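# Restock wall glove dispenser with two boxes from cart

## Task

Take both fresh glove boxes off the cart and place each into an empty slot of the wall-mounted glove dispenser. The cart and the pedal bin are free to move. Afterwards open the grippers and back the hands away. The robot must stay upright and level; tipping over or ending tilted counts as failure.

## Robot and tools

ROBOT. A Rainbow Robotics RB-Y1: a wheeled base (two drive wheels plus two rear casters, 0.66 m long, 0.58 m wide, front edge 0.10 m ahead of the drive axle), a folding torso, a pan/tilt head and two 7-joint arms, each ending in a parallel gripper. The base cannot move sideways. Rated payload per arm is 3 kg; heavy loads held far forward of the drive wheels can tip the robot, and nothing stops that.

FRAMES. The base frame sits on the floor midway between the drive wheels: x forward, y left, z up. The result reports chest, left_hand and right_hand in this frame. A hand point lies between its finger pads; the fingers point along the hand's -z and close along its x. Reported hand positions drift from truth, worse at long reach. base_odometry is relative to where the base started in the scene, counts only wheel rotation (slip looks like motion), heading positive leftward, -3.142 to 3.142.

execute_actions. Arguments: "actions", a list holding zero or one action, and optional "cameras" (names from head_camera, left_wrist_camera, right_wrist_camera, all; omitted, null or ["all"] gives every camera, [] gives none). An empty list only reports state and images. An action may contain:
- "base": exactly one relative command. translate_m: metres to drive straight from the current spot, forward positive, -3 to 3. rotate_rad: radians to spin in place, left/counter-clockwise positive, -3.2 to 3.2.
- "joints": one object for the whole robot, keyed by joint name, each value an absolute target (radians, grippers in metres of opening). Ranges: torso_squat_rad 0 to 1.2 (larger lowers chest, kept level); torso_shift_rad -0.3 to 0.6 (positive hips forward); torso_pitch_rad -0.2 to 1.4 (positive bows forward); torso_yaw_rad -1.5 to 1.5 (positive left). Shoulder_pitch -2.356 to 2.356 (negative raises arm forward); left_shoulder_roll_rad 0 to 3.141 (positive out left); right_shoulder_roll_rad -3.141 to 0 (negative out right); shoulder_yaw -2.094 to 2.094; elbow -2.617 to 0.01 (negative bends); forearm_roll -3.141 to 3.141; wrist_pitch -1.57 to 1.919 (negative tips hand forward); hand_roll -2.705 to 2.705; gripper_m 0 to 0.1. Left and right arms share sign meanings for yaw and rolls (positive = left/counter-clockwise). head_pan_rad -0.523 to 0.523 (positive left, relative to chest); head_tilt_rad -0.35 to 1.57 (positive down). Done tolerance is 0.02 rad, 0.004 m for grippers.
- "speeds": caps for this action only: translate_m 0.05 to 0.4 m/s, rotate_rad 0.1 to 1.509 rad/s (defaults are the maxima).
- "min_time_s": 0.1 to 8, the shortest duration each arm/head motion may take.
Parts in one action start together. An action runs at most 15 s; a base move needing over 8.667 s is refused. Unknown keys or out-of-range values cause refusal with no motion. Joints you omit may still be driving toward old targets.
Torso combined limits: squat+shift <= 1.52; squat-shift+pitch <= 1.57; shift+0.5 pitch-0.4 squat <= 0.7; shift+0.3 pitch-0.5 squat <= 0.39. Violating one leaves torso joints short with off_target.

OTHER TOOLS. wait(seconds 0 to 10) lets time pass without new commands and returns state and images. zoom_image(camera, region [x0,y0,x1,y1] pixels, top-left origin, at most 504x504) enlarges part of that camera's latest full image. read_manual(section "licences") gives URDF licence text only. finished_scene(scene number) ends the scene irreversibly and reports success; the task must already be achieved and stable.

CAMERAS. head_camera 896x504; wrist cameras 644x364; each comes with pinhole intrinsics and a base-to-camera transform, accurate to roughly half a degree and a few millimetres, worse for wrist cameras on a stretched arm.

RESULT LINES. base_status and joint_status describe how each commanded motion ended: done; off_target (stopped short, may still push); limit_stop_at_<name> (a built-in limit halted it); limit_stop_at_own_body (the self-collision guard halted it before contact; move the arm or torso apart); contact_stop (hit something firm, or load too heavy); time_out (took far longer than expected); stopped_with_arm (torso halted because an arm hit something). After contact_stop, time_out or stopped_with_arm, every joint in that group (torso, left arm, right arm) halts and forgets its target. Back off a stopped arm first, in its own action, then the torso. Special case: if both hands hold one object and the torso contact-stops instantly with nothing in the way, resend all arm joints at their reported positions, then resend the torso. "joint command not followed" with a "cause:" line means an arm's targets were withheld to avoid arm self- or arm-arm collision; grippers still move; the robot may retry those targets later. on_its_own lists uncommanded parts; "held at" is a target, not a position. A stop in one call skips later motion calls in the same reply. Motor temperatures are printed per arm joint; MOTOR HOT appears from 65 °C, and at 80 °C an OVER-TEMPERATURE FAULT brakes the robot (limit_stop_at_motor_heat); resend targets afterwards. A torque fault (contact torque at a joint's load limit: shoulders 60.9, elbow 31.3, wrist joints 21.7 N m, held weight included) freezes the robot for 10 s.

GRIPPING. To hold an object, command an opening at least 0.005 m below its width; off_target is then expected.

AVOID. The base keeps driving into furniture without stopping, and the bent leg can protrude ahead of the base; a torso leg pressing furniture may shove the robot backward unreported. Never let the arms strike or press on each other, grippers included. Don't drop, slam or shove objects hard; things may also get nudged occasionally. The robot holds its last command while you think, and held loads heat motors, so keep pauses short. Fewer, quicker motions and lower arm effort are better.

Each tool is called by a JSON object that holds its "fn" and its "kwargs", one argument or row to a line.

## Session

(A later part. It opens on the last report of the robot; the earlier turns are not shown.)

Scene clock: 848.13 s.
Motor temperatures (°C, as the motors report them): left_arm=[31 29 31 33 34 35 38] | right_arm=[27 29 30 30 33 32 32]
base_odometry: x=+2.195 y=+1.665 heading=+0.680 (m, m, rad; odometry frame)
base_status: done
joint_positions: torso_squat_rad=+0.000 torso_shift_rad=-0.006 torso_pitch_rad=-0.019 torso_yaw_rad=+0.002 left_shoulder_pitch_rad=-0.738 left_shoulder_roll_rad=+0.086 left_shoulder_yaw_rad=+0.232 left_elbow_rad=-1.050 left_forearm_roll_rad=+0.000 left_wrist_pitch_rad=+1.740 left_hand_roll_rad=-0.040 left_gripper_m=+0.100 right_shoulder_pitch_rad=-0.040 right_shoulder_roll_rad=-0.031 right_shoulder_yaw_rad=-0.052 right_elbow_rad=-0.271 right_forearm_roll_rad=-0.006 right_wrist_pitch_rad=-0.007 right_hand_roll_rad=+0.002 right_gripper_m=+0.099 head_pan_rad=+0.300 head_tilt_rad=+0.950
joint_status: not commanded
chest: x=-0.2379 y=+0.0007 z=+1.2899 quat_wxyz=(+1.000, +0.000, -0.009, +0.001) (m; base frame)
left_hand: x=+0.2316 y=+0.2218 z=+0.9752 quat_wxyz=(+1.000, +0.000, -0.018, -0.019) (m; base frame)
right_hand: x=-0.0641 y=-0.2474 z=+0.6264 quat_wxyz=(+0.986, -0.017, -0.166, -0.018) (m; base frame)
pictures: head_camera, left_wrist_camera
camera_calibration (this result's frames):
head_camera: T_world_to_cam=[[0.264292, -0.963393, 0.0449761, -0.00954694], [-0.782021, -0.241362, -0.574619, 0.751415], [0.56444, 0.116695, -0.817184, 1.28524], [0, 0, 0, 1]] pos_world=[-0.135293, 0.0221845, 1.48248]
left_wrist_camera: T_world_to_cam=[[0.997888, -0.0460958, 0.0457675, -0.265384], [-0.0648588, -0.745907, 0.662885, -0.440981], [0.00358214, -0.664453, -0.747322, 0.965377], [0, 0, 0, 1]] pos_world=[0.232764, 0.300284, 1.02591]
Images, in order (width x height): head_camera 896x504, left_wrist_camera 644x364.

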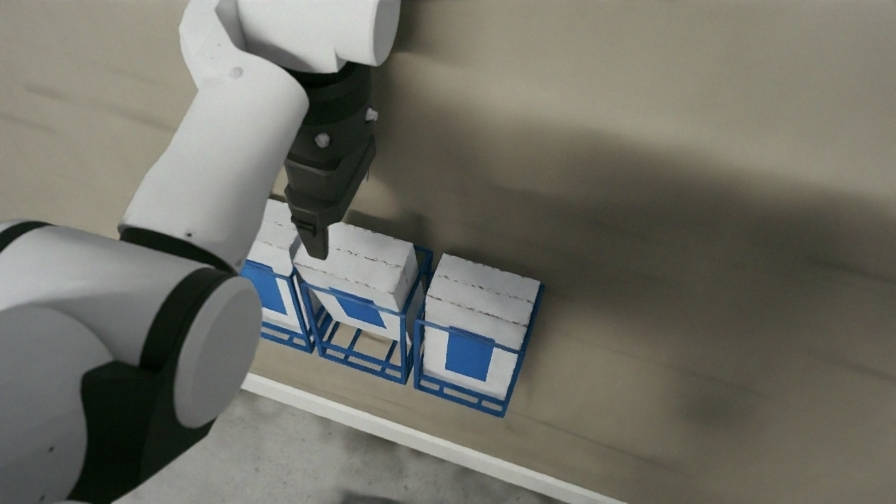

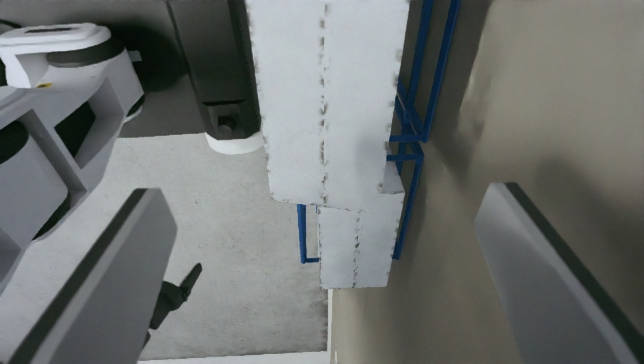

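{"fn": "execute_actions", "kwargs": {
  "actions": [
    {"joints":{"torso_squat_rad":0.46}}
  ],
  "cameras": ["head_camera","left_wrist_camera"]
}}

Scene clock: 860.10 s.
Motor temperatures (°C, as the motors report them): left_arm=[31 29 31 33 34 35 38] | right_arm=[27 29 30 30 33 32 32]
base_odometry: x=+2.195 y=+1.665 heading=+0.680 (m, m, rad; odometry frame)
base_status: not commanded
joint_positions: torso_squat_rad=+0.460 torso_shift_rad=-0.006 torso_pitch_rad=-0.019 torso_yaw_rad=+0.002 left_shoulder_pitch_rad=-0.738 left_shoulder_roll_rad=+0.086 left_shoulder_yaw_rad=+0.232 left_elbow_rad=-1.050 left_forearm_roll_rad=+0.000 left_wrist_pitch_rad=+1.740 left_hand_roll_rad=-0.040 left_gripper_m=+0.100 right_shoulder_pitch_rad=-0.040 right_shoulder_roll_rad=-0.031 right_shoulder_yaw_rad=-0.052 right_elbow_rad=-0.271 right_forearm_roll_rad=-0.006 right_wrist_pitch_rad=-0.007 right_hand_roll_rad=+0.002 right_gripper_m=+0.099 head_pan_rad=+0.300 head_tilt_rad=+0.950
joint_status: all done
chest: x=-0.2376 y=+0.0006 z=+1.2171 quat_wxyz=(+1.000, +0.000, -0.009, +0.001) (m; base frame)
left_hand: x=+0.2320 y=+0.2217 z=+0.9025 quat_wxyz=(+1.000, +0.000, -0.018, -0.019) (m; base frame)
right_hand: x=-0.0636 y=-0.2474 z=+0.5537 quat_wxyz=(+0.986, -0.017, -0.167, -0.018) (m; base frame)
pictures: head_camera, left_wrist_camera
camera_calibration (this result's frames):
head_camera: T_world_to_cam=[[0.264285, -0.963393, 0.0450249, -0.00648995], [-0.781924, -0.241364, -0.574751, 0.710042], [0.564579, 0.116692, -0.817089, 1.22552], [0, 0, 0, 1]] pos_world=[-0.134987, 0.0221184, 1.40975]
left_wrist_camera: T_world_to_cam=[[0.99788, -0.046094, 0.0459494, -0.262621], [-0.0649782, -0.745907, 0.662873, -0.392793], [0.00371952, -0.664453, -0.747321, 0.910992], [0, 0, 0, 1]] pos_world=[0.233153, 0.300218, 0.953242]
Images, in order (width x height): head_camera 896x504, left_wrist_camera 644x364.

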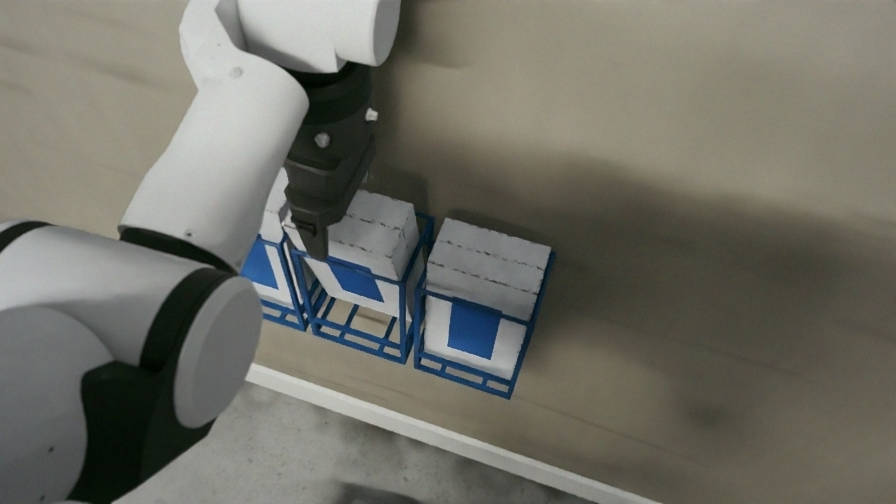

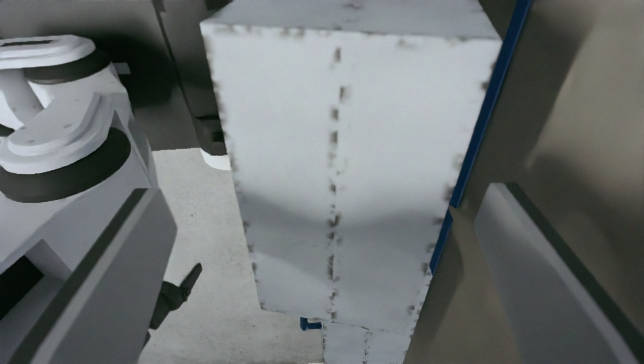

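{"fn": "execute_actions", "kwargs": {
  "actions": [
    {"joints":{"torso_squat_rad":0.59}}
  ],
  "cameras": []
}}

{"fn": "execute_actions", "kwargs": {
  "actions": [
    {"joints":{"left_gripper_m":0.045}}
  ],
  "cameras": []
}}

{"fn": "execute_actions", "kwargs": {
  "actions": [
    {"joints":{"torso_squat_rad":0.5,"head_tilt_rad":0.85}}
  ],
  "cameras": ["head_camera","left_wrist_camera"]
}}

Scene clock: 870.07 s.
Motor temperatures (°C, as the motors report them): left_arm=[30 29 31 33 34 35 38] | right_arm=[27 29 30 30 33 32 32]
base_odometry: x=+2.195 y=+1.665 heading=+0.680 (m, m, rad; odometry frame)
base_status: not commanded
joint_positions: torso_squat_rad=+0.590 torso_shift_rad=-0.006 torso_pitch_rad=-0.019 torso_yaw_rad=+0.002 left_shoulder_pitch_rad=-0.737 left_shoulder_roll_rad=+0.086 left_shoulder_yaw_rad=+0.232 left_elbow_rad=-1.050 left_forearm_roll_rad=+0.000 left_wrist_pitch_rad=+1.740 left_hand_roll_rad=-0.040 left_gripper_m=+0.100 right_shoulder_pitch_rad=-0.040 right_shoulder_roll_rad=-0.031 right_shoulder_yaw_rad=-0.052 right_elbow_rad=-0.271 right_forearm_roll_rad=-0.006 right_wrist_pitch_rad=-0.007 right_hand_roll_rad=+0.002 right_gripper_m=+0.099 head_pan_rad=+0.300 head_tilt_rad=+0.950
joint_status: all done
chest: x=-0.2373 y=+0.0006 z=+1.1715 quat_wxyz=(+1.000, +0.000, -0.009, +0.001) (m; base frame)
left_hand: x=+0.2322 y=+0.2217 z=+0.8569 quat_wxyz=(+1.000, +0.000, -0.018, -0.019) (m; base frame)
right_hand: x=-0.0633 y=-0.2475 z=+0.5081 quat_wxyz=(+0.986, -0.017, -0.167, -0.018) (m; base frame)
pictures: none
No camera images: the call's "cameras" was empty. Leave "cameras" out to get every camera's image.

Scene clock: 871.10 s.
Motor temperatures (°C, as the motors report them): left_arm=[30 29 31 33 34 35 38] | right_arm=[27 29 30 30 33 32 32]
base_odometry: x=+2.195 y=+1.665 heading=+0.680 (m, m, rad; odometry frame)
base_status: not commanded
joint_positions: torso_squat_rad=+0.590 torso_shift_rad=-0.006 torso_pitch_rad=-0.019 torso_yaw_rad=+0.002 left_shoulder_pitch_rad=-0.740 left_shoulder_roll_rad=+0.087 left_shoulder_yaw_rad=+0.232 left_elbow_rad=-1.052 left_forearm_roll_rad=+0.000 left_wrist_pitch_rad=+1.738 left_hand_roll_rad=-0.040 left_gripper_m=+0.065 right_shoulder_pitch_rad=-0.040 right_shoulder_roll_rad=-0.031 right_shoulder_yaw_rad=-0.052 right_elbow_rad=-0.271 right_forearm_roll_rad=-0.006 right_wrist_pitch_rad=-0.007 right_hand_roll_rad=+0.002 right_gripper_m=+0.099 head_pan_rad=+0.300 head_tilt_rad=+0.950
joint_status: left_gripper_m off_target (ended at +0.065, target +0.045)
chest: x=-0.2370 y=+0.0006 z=+1.1715 quat_wxyz=(+1.000, +0.000, -0.009, +0.001) (m; base frame)
left_hand: x=+0.2341 y=+0.2215 z=+0.8582 quat_wxyz=(+1.000, +0.000, -0.021, -0.019) (m; base frame)
right_hand: x=-0.0633 y=-0.2475 z=+0.5081 quat_wxyz=(+0.986, -0.017, -0.166, -0.018) (m; base frame)
pictures: none
No camera images: the call's "cameras" was empty. Leave "cameras" out to get every camera's image.

Scene clock: 872.20 s.
Motor temperatures (°C, as the motors report them): left_arm=[30 29 31 33 34 35 38] | right_arm=[27 29 30 30 33 32 32]
base_odometry: x=+2.195 y=+1.665 heading=+0.680 (m, m, rad; odometry frame)
base_status: not commanded
joint_positions: torso_squat_rad=+0.500 torso_shift_rad=-0.006 torso_pitch_rad=-0.018 torso_yaw_rad=+0.002 left_shoulder_pitch_rad=-0.738 left_shoulder_roll_rad=+0.086 left_shoulder_yaw_rad=+0.232 left_elbow_rad=-1.050 left_forearm_roll_rad=+0.000 left_wrist_pitch_rad=+1.740 left_hand_roll_rad=-0.040 left_gripper_m=+0.065 right_shoulder_pitch_rad=-0.040 right_shoulder_roll_rad=-0.031 right_shoulder_yaw_rad=-0.052 right_elbow_rad=-0.271 right_forearm_roll_rad=-0.006 right_wrist_pitch_rad=-0.007 right_hand_roll_rad=+0.002 right_gripper_m=+0.099 head_pan_rad=+0.300 head_tilt_rad=+0.850
joint_status: all done
chest: x=-0.2372 y=+0.0006 z=+1.2042 quat_wxyz=(+1.000, +0.000, -0.009, +0.001) (m; base frame)
left_hand: x=+0.2325 y=+0.2217 z=+0.8895 quat_wxyz=(+1.000, +0.000, -0.018, -0.019) (m; base frame)
right_hand: x=-0.0636 y=-0.2475 z=+0.5407 quat_wxyz=(+0.986, -0.017, -0.166, -0.018) (m; base frame)
pictures: head_camera, left_wrist_camera
camera_calibration (this result's frames):
head_camera: T_world_to_cam=[[0.260608, -0.964562, 0.0412673, -0.00158112], [-0.723541, -0.223431, -0.653121, 0.825837], [0.639196, 0.14035, -0.756128, 1.14534], [0, 0, 0, 1]] pos_world=[-0.134159, 0.0222437, 1.40546]
left_wrist_camera: T_world_to_cam=[[0.997852, -0.0462222, 0.0464234, -0.262927], [-0.0653884, -0.745984, 0.662746, -0.383928], [0.00399753, -0.664358, -0.747404, 0.901238], [0, 0, 0, 1]] pos_world=[0.233655, 0.300187, 0.940242]
Images, in order (width x height): head_camera 896x504, left_wrist_camera 644x364.

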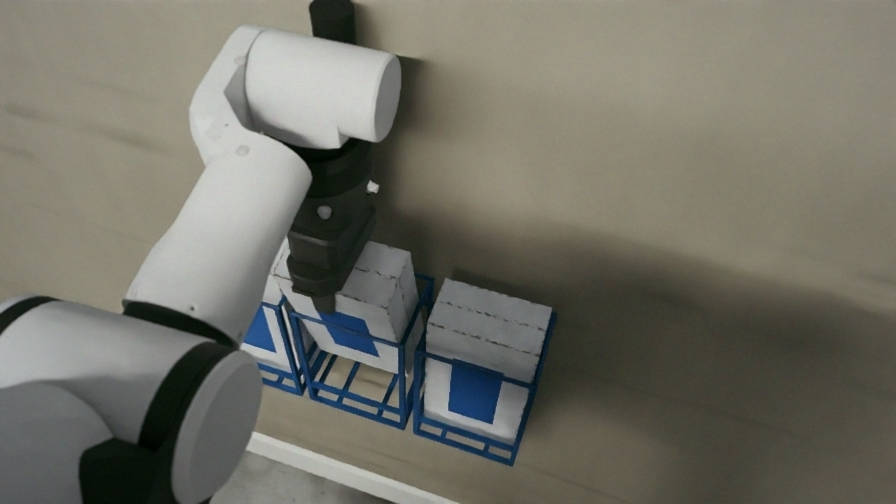

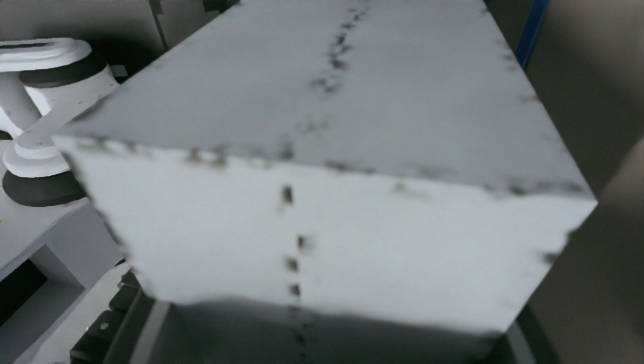

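{"fn": "execute_actions", "kwargs": {
  "actions": [
    {"joints":{"left_wrist_pitch_rad":1.86},"base":{"translate_m":0.025},"speeds":{"translate_m":0.05},"min_time_s":1.5}
  ],
  "cameras": []
}}

{"fn": "execute_actions", "kwargs": {
  "actions": [
    {"joints":{"torso_squat_rad":0.6}}
  ],
  "cameras": ["head_camera"]
}}

Scene clock: 880.30 s.
Motor temperatures (°C, as the motors report them): left_arm=[30 29 31 33 34 35 38] | right_arm=[27 29 30 30 33 32 32]
base_odometry: x=+2.214 y=+1.681 heading=+0.678 (m, m, rad; odometry frame)
base_status: done
joint_positions: torso_squat_rad=+0.500 torso_shift_rad=-0.006 torso_pitch_rad=-0.018 torso_yaw_rad=+0.002 left_shoulder_pitch_rad=-0.742 left_shoulder_roll_rad=+0.087 left_shoulder_yaw_rad=+0.232 left_elbow_rad=-1.053 left_forearm_roll_rad=+0.000 left_wrist_pitch_rad=+1.846 left_hand_roll_rad=-0.040 left_gripper_m=+0.065 right_shoulder_pitch_rad=-0.040 right_shoulder_roll_rad=-0.031 right_shoulder_yaw_rad=-0.052 right_elbow_rad=-0.271 right_forearm_roll_rad=-0.006 right_wrist_pitch_rad=-0.007 right_hand_roll_rad=+0.002 right_gripper_m=+0.099 head_pan_rad=+0.300 head_tilt_rad=+0.850
joint_status: left_wrist_pitch_rad contact_stop (moved +0.107 of +0.120)
chest: x=-0.2372 y=+0.0006 z=+1.2042 quat_wxyz=(+1.000, +0.000, -0.009, +0.001) (m; base frame)
left_hand: x=+0.2101 y=+0.2213 z=+0.8924 quat_wxyz=(+0.999, -0.001, +0.032, -0.019) (m; base frame)
right_hand: x=-0.0635 y=-0.2475 z=+0.5407 quat_wxyz=(+0.986, -0.017, -0.166, -0.018) (m; base frame)
pictures: none
No camera images: the call's "cameras" was empty. Leave "cameras" out to get every camera's image.

not run: a stop came earlier in this reply.

{"fn": "execute_actions", "kwargs": {
  "actions": [
    {"joints":{"left_wrist_pitch_rad":1.81},"min_time_s":1}
  ],
  "cameras": []
}}

{"fn": "execute_actions", "kwargs": {
  "actions": [
    {"joints":{"torso_squat_rad":0.6}}
  ],
  "cameras": ["head_camera"]
}}

Scene clock: 884.63 s.
Motor temperatures (°C, as the motors report them): left_arm=[30 29 31 33 34 36 38] | right_arm=[27 29 30 30 33 32 32]
base_odometry: x=+2.214 y=+1.681 heading=+0.678 (m, m, rad; odometry frame)
base_status: not commanded
joint_positions: torso_squat_rad=+0.500 torso_shift_rad=-0.006 torso_pitch_rad=-0.018 torso_yaw_rad=+0.002 left_shoulder_pitch_rad=-0.740 left_shoulder_roll_rad=+0.087 left_shoulder_yaw_rad=+0.232 left_elbow_rad=-1.052 left_forearm_roll_rad=+0.000 left_wrist_pitch_rad=+1.810 left_hand_roll_rad=-0.040 left_gripper_m=+0.065 right_shoulder_pitch_rad=-0.040 right_shoulder_roll_rad=-0.031 right_shoulder_yaw_rad=-0.052 right_elbow_rad=-0.271 right_forearm_roll_rad=-0.006 right_wrist_pitch_rad=-0.007 right_hand_roll_rad=+0.002 right_gripper_m=+0.099 head_pan_rad=+0.300 head_tilt_rad=+0.850
joint_status: all done
chest: x=-0.2372 y=+0.0006 z=+1.2042 quat_wxyz=(+1.000, +0.000, -0.009, +0.001) (m; base frame)
left_hand: x=+0.2175 y=+0.2215 z=+0.8910 quat_wxyz=(+1.000, +0.000, +0.015, -0.019) (m; base frame)
right_hand: x=-0.0636 y=-0.2475 z=+0.5407 quat_wxyz=(+0.986, -0.017, -0.166, -0.018) (m; base frame)
pictures: none
No camera images: the call's "cameras" was empty. Leave "cameras" out to get every camera's image.

Scene clock: 885.77 s.
Motor temperatures (°C, as the motors report them): left_arm=[30 29 31 33 34 36 38] | right_arm=[27 29 30 30 33 32 32]
base_odometry: x=+2.214 y=+1.681 heading=+0.678 (m, m, rad; odometry frame)
base_status: not commanded
joint_positions: torso_squat_rad=+0.600 torso_shift_rad=-0.006 torso_pitch_rad=-0.019 torso_yaw_rad=+0.002 left_shoulder_pitch_rad=-0.741 left_shoulder_roll_rad=+0.087 left_shoulder_yaw_rad=+0.232 left_elbow_rad=-1.053 left_forearm_roll_rad=+0.000 left_wrist_pitch_rad=+1.809 left_hand_roll_rad=-0.040 left_gripper_m=+0.065 right_shoulder_pitch_rad=-0.040 right_shoulder_roll_rad=-0.031 right_shoulder_yaw_rad=-0.052 right_elbow_rad=-0.271 right_forearm_roll_rad=-0.006 right_wrist_pitch_rad=-0.007 right_hand_roll_rad=+0.002 right_gripper_m=+0.099 head_pan_rad=+0.300 head_tilt_rad=+0.850
joint_status: all done
chest: x=-0.2372 y=+0.0006 z=+1.1676 quat_wxyz=(+1.000, +0.000, -0.009, +0.001) (m; base frame)
left_hand: x=+0.2181 y=+0.2214 z=+0.8550 quat_wxyz=(+1.000, +0.000, +0.014, -0.019) (m; base frame)
right_hand: x=-0.0633 y=-0.2475 z=+0.5042 quat_wxyz=(+0.986, -0.017, -0.166, -0.018) (m; base frame)
pictures: head_camera
camera_calibration (this result's frames):
head_camera: T_world_to_cam=[[0.260638, -0.964549, 0.0413841, -0.000238657], [-0.723251, -0.22347, -0.653429, 0.802406], [0.639512, 0.140377, -0.755856, 1.11745], [0, 0, 0, 1]] pos_world=[-0.134219, 0.0222194, 1.36896]
Images, in order (width x height): head_camera 896x504.

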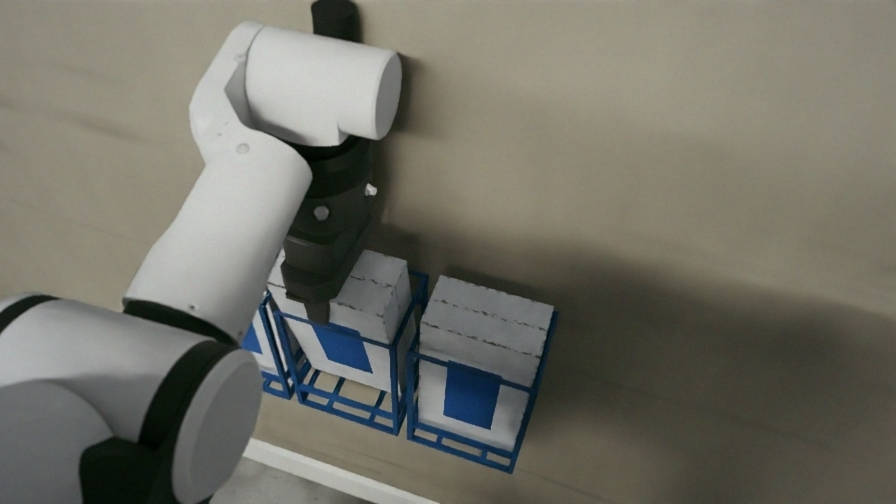

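Better. Lower more.

{"fn": "execute_actions", "kwargs": {
  "actions": [
    {"joints":{"torso_squat_rad":0.66}}
  ],
  "cameras": ["head_camera"]
}}

{"fn": "zoom_image", "kwargs": {
  "camera": "head_camera",
  "region": [240, 220, 580, 480]
}}

Scene clock: 890.13 s.
Motor temperatures (°C, as the motors report them): left_arm=[30 29 31 33 34 36 38] | right_arm=[27 29 30 30 33 32 32]
base_odometry: x=+2.214 y=+1.681 heading=+0.678 (m, m, rad; odometry frame)
base_status: not commanded
joint_positions: torso_squat_rad=+0.660 torso_shift_rad=-0.006 torso_pitch_rad=-0.019 torso_yaw_rad=+0.002 left_shoulder_pitch_rad=-0.743 left_shoulder_roll_rad=+0.087 left_shoulder_yaw_rad=+0.232 left_elbow_rad=-1.054 left_forearm_roll_rad=+0.000 left_wrist_pitch_rad=+1.808 left_hand_roll_rad=-0.040 left_gripper_m=+0.065 right_shoulder_pitch_rad=-0.040 right_shoulder_roll_rad=-0.031 right_shoulder_yaw_rad=-0.052 right_elbow_rad=-0.271 right_forearm_roll_rad=-0.006 right_wrist_pitch_rad=-0.007 right_hand_roll_rad=+0.002 right_gripper_m=+0.099 head_pan_rad=+0.300 head_tilt_rad=+0.850
joint_status: all done
chest: x=-0.2370 y=+0.0006 z=+1.1429 quat_wxyz=(+1.000, +0.000, -0.009, +0.001) (m; base frame)
left_hand: x=+0.2196 y=+0.2211 z=+0.8315 quat_wxyz=(+1.000, +0.000, +0.012, -0.019) (m; base frame)
right_hand: x=-0.0631 y=-0.2475 z=+0.4795 quat_wxyz=(+0.986, -0.017, -0.166, -0.018) (m; base frame)
pictures: head_camera
camera_calibration (this result's frames):
head_camera: T_world_to_cam=[[0.26063, -0.964552, 0.0413791, 0.000712489], [-0.723261, -0.223463, -0.65342, 0.786381], [0.639504, 0.140373, -0.755864, 1.09863], [0, 0, 0, 1]] pos_world=[-0.134007, 0.022196, 1.34422]
Images, in order (width x height): head_camera 896x504.

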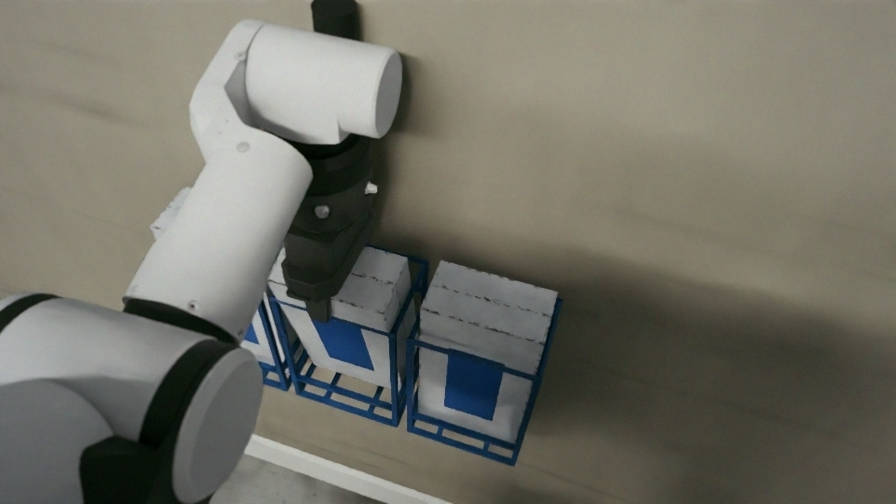

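Region (240, 220, 580, 480) of head_camera's 896x504 image, scaled by 1.482, with more detail than that image has; it fills the top 385 rows of this view, and the rest is white.

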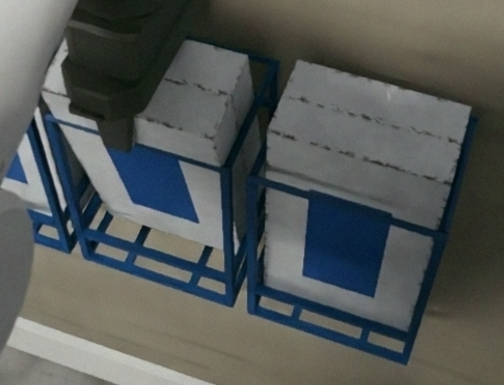

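{"fn": "execute_actions", "kwargs": {
  "actions": [
    {"joints":{"left_gripper_m":0.09}}
  ],
  "cameras": []
}}

{"fn": "execute_actions", "kwargs": {
  "actions": [
    {"joints":{"torso_squat_rad":0.0}}
  ],
  "cameras": []
}}

{"fn": "execute_actions", "kwargs": {
  "actions": [
    {"base":{"translate_m":-0.5},"joints":{"head_tilt_rad":0.6,"head_pan_rad":0.2,"left_shoulder_pitch_rad":-0.2,"left_wrist_pitch_rad":0.5}}
  ],
  "cameras": ["head_camera"]
}}

{"fn": "zoom_image", "kwargs": {
  "camera": "head_camera",
  "region": [200, 150, 700, 500]
}}

Scene clock: 898.00 s.
Motor temperatures (°C, as the motors report them): left_arm=[30 29 31 33 34 37 38] | right_arm=[27 29 30 30 33 32 32]
base_odometry: x=+2.214 y=+1.681 heading=+0.678 (m, m, rad; odometry frame)
base_status: not commanded
joint_positions: torso_squat_rad=+0.660 torso_shift_rad=-0.006 torso_pitch_rad=-0.019 torso_yaw_rad=+0.002 left_shoulder_pitch_rad=-0.741 left_shoulder_roll_rad=+0.087 left_shoulder_yaw_rad=+0.232 left_elbow_rad=-1.053 left_forearm_roll_rad=+0.000 left_wrist_pitch_rad=+1.810 left_hand_roll_rad=-0.040 left_gripper_m=+0.090 right_shoulder_pitch_rad=-0.040 right_shoulder_roll_rad=-0.031 right_shoulder_yaw_rad=-0.052 right_elbow_rad=-0.271 right_forearm_roll_rad=-0.006 right_wrist_pitch_rad=-0.007 right_hand_roll_rad=+0.002 right_gripper_m=+0.099 head_pan_rad=+0.300 head_tilt_rad=+0.850
joint_status: all done
chest: x=-0.2370 y=+0.0006 z=+1.1429 quat_wxyz=(+1.000, +0.000, -0.009, +0.001) (m; base frame)
left_hand: x=+0.2182 y=+0.2214 z=+0.8303 quat_wxyz=(+1.000, +0.000, +0.014, -0.019) (m; base frame)
right_hand: x=-0.0631 y=-0.2475 z=+0.4794 quat_wxyz=(+0.986, -0.017, -0.166, -0.018) (m; base frame)
pictures: none
No camera images: the call's "cameras" was empty. Leave "cameras" out to get every camera's image.

Scene clock: 901.10 s.
Motor temperatures (°C, as the motors report them): left_arm=[30 29 31 33 34 37 38] | right_arm=[27 29 30 30 33 32 32]
base_odometry: x=+2.214 y=+1.681 heading=+0.678 (m, m, rad; odometry frame)
base_status: not commanded
joint_positions: torso_squat_rad=+0.000 torso_shift_rad=-0.006 torso_pitch_rad=-0.019 torso_yaw_rad=+0.002 left_shoulder_pitch_rad=-0.741 left_shoulder_roll_rad=+0.087 left_shoulder_yaw_rad=+0.232 left_elbow_rad=-1.052 left_forearm_roll_rad=+0.000 left_wrist_pitch_rad=+1.810 left_hand_roll_rad=-0.040 left_gripper_m=+0.090 right_shoulder_pitch_rad=-0.040 right_shoulder_roll_rad=-0.031 right_shoulder_yaw_rad=-0.052 right_elbow_rad=-0.271 right_forearm_roll_rad=-0.006 right_wrist_pitch_rad=-0.007 right_hand_roll_rad=+0.002 right_gripper_m=+0.099 head_pan_rad=+0.300 head_tilt_rad=+0.850
joint_status: all done
chest: x=-0.2379 y=+0.0007 z=+1.2899 quat_wxyz=(+1.000, +0.000, -0.009, +0.001) (m; base frame)
left_hand: x=+0.2172 y=+0.2216 z=+0.9771 quat_wxyz=(+1.000, +0.000, +0.015, -0.019) (m; base frame)
right_hand: x=-0.0641 y=-0.2474 z=+0.6264 quat_wxyz=(+0.986, -0.017, -0.166, -0.018) (m; base frame)
pictures: none
No camera images: the call's "cameras" was empty. Leave "cameras" out to get every camera's image.

Scene clock: 904.50 s.
Motor temperatures (°C, as the motors report them): left_arm=[30 29 31 33 34 37 38] | right_arm=[27 29 30 30 33 32 32]
base_odometry: x=+1.825 y=+1.367 heading=+0.676 (m, m, rad; odometry frame)
base_status: done
joint_positions: torso_squat_rad=+0.000 torso_shift_rad=-0.006 torso_pitch_rad=-0.019 torso_yaw_rad=+0.002 left_shoulder_pitch_rad=-0.200 left_shoulder_roll_rad=+0.087 left_shoulder_yaw_rad=+0.232 left_elbow_rad=-1.052 left_forearm_roll_rad=+0.000 left_wrist_pitch_rad=+0.500 left_hand_roll_rad=-0.040 left_gripper_m=+0.090 right_shoulder_pitch_rad=-0.040 right_shoulder_roll_rad=-0.031 right_shoulder_yaw_rad=-0.052 right_elbow_rad=-0.271 right_forearm_roll_rad=-0.006 right_wrist_pitch_rad=-0.007 right_hand_roll_rad=+0.002 right_gripper_m=+0.099 head_pan_rad=+0.200 head_tilt_rad=+0.600
joint_status: all done
chest: x=-0.2380 y=+0.0007 z=+1.2899 quat_wxyz=(+1.000, +0.000, -0.009, +0.001) (m; base frame)
left_hand: x=+0.2368 y=+0.3301 z=+0.8391 quat_wxyz=(+0.924, +0.061, -0.373, +0.057) (m; base frame)
right_hand: x=-0.0641 y=-0.2474 z=+0.6264 quat_wxyz=(+0.986, -0.017, -0.166, -0.018) (m; base frame)
pictures: head_camera
camera_calibration (this result's frames):
head_camera: T_world_to_cam=[[0.155717, -0.987374, 0.0290804, -0.00968438], [-0.560225, -0.112522, -0.820662, 1.16671], [0.813573, 0.111499, -0.570673, 0.972612], [0, 0, 0, 1]] pos_world=[-0.136161, 0.0132735, 1.5128]
Images, in order (width x height): head_camera 896x504.

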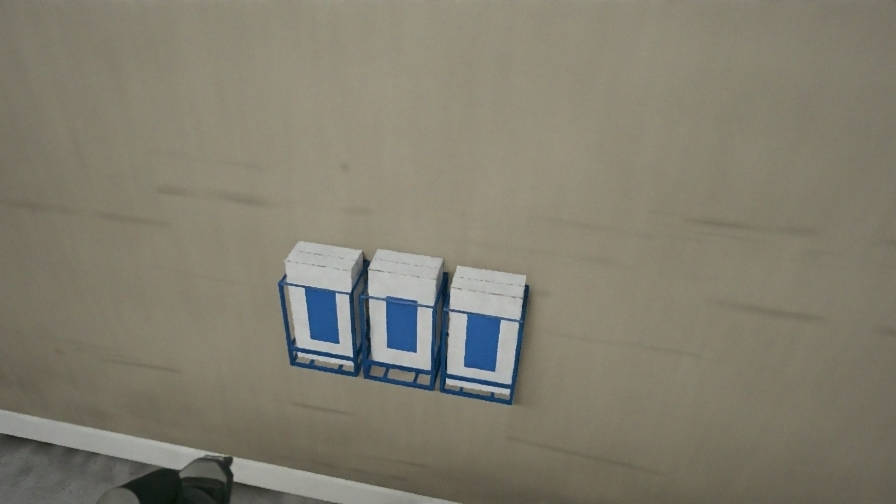

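Region (200, 150, 700, 500) of head_camera's 896x504 image, scaled by 1.008, with more detail than that image has; it fills the top 353 rows of this view, and the rest is white.

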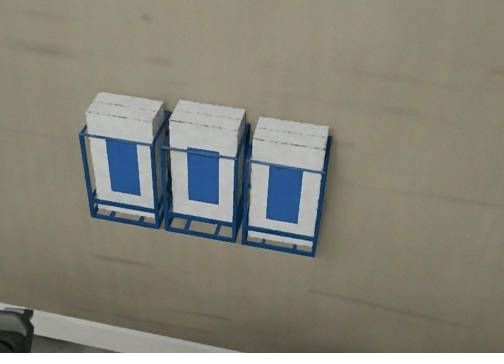

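{"fn": "finished_scene", "kwargs": {
  "scene": 1
}}

The scene is finished: the task was done.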